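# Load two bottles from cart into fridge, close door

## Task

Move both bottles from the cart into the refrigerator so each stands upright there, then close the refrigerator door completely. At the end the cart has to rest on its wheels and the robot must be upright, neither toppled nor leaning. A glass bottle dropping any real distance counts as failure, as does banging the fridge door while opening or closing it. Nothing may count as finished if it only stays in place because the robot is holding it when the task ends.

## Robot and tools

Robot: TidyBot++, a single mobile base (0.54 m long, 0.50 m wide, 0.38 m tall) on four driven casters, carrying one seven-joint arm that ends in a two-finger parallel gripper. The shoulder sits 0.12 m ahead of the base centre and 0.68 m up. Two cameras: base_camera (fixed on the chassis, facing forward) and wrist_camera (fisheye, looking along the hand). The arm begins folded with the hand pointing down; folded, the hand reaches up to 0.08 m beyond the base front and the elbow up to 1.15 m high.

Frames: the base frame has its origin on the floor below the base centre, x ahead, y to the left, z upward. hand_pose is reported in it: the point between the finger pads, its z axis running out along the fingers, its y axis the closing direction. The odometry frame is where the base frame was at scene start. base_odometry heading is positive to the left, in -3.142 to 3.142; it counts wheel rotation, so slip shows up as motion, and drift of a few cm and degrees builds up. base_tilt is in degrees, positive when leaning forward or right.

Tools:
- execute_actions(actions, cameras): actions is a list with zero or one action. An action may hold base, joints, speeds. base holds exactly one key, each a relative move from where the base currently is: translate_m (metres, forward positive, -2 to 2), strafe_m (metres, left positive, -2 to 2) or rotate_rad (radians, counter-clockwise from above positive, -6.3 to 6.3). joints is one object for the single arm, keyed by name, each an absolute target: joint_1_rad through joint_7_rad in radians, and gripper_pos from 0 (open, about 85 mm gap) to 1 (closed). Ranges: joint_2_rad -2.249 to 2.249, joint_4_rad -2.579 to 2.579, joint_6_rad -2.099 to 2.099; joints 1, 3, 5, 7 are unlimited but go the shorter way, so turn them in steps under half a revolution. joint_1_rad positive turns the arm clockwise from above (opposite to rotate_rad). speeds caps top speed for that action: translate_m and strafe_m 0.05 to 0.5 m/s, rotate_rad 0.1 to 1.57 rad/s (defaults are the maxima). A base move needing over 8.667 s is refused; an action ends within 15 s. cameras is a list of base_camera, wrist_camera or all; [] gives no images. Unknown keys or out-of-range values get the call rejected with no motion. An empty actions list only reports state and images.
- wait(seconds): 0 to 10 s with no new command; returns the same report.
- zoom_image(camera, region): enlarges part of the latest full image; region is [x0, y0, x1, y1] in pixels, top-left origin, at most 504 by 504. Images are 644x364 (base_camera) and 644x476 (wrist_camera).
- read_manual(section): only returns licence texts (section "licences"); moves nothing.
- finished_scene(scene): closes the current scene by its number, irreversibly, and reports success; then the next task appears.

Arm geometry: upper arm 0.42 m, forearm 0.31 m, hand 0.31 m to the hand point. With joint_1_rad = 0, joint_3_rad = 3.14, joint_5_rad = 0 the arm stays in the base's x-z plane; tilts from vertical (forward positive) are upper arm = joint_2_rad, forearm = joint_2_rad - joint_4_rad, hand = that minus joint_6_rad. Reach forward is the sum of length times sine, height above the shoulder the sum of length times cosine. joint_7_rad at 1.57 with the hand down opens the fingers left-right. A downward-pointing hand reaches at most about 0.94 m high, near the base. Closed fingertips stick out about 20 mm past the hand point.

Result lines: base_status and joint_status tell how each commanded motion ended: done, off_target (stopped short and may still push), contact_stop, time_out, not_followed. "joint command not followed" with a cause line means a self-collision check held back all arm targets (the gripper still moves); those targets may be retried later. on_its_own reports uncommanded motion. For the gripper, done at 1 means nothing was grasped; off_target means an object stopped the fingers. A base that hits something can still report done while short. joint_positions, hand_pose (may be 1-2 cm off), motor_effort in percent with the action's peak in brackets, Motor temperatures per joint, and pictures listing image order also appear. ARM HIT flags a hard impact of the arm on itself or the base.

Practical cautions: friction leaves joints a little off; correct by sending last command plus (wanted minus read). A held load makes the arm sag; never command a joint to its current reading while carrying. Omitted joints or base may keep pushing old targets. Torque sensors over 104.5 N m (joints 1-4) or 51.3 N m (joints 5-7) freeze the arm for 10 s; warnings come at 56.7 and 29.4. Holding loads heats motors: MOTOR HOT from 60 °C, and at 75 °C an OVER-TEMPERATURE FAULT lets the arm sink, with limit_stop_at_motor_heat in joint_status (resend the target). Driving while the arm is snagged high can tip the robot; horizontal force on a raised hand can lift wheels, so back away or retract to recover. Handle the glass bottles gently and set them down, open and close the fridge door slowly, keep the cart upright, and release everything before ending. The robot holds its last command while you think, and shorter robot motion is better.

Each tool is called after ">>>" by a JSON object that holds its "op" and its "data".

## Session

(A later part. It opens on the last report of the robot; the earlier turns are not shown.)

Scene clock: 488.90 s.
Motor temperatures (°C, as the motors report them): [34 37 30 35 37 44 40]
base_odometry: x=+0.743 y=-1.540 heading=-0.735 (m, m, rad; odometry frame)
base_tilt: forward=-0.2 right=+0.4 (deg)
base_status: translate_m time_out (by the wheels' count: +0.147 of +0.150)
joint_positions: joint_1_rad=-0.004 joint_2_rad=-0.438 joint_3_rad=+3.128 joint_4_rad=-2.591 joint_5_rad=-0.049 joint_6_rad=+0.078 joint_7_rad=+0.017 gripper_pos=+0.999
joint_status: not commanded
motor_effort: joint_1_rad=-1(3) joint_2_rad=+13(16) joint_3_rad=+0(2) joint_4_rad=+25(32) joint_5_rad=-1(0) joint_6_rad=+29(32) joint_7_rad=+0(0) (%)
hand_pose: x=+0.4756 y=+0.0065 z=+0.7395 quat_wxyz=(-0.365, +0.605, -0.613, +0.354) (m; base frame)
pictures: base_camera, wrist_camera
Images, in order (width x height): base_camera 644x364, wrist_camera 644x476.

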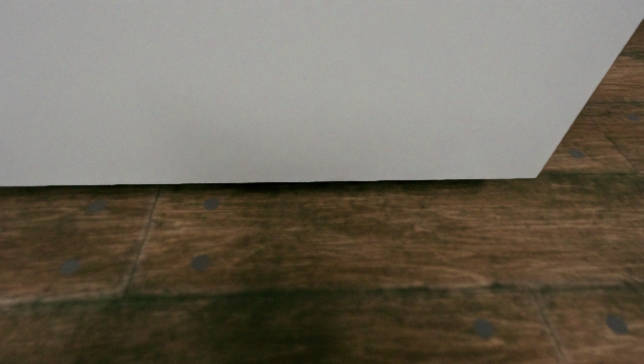

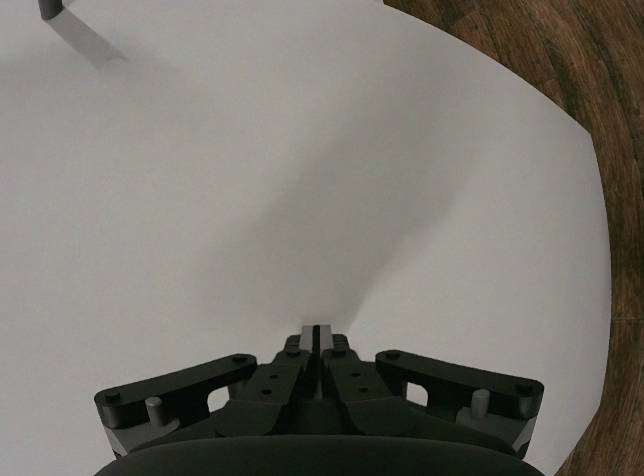

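Closed. Back off and check.

>>> {"op": "execute_actions", "data": {"actions": [{"base":{"translate_m":-0.3}}]}}

Scene clock: 493.47 s.
Motor temperatures (°C, as the motors report them): [34 37 30 35 37 44 40]
base_odometry: x=+0.520 y=-1.339 heading=-0.734 (m, m, rad; odometry frame)
base_tilt: forward=+0.0 right=+0.4 (deg)
base_status: done
joint_positions: joint_1_rad=-0.004 joint_2_rad=-0.350 joint_3_rad=+3.128 joint_4_rad=-2.550 joint_5_rad=-0.049 joint_6_rad=+0.172 joint_7_rad=+0.017 gripper_pos=+0.999
joint_status: not commanded
motor_effort: joint_1_rad=+0(0) joint_2_rad=-4(14) joint_3_rad=+0(1) joint_4_rad=+17(25) joint_5_rad=-1(1) joint_6_rad=+9(27) joint_7_rad=+0(0) (%)
hand_pose: x=+0.5079 y=+0.0058 z=+0.7545 quat_wxyz=(-0.379, +0.596, -0.605, +0.369) (m; base frame)
pictures: base_camera, wrist_camera
Images, in order (width x height): base_camera 644x364, wrist_camera 644x476.

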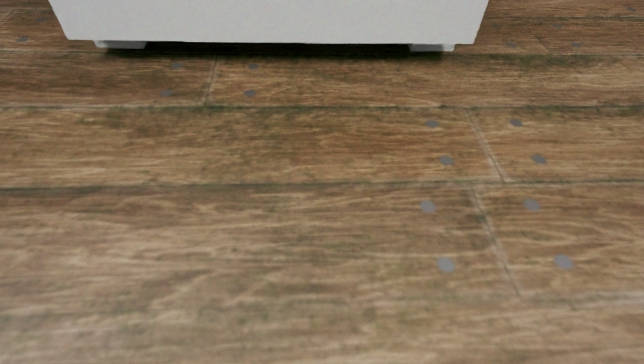

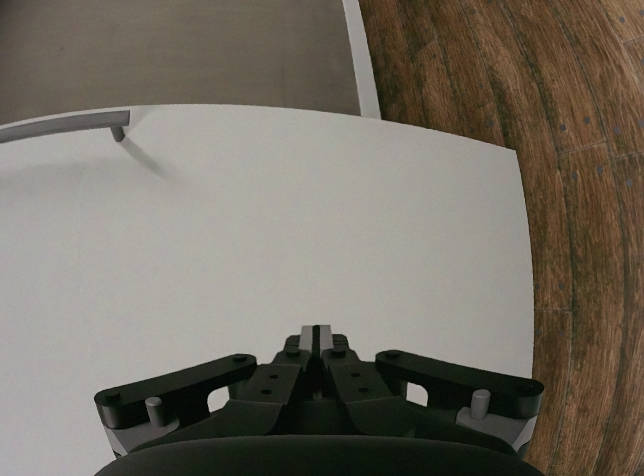

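>>> {"op": "finished_scene", "data": {"scene": 1}}

The scene is finished: the task was done.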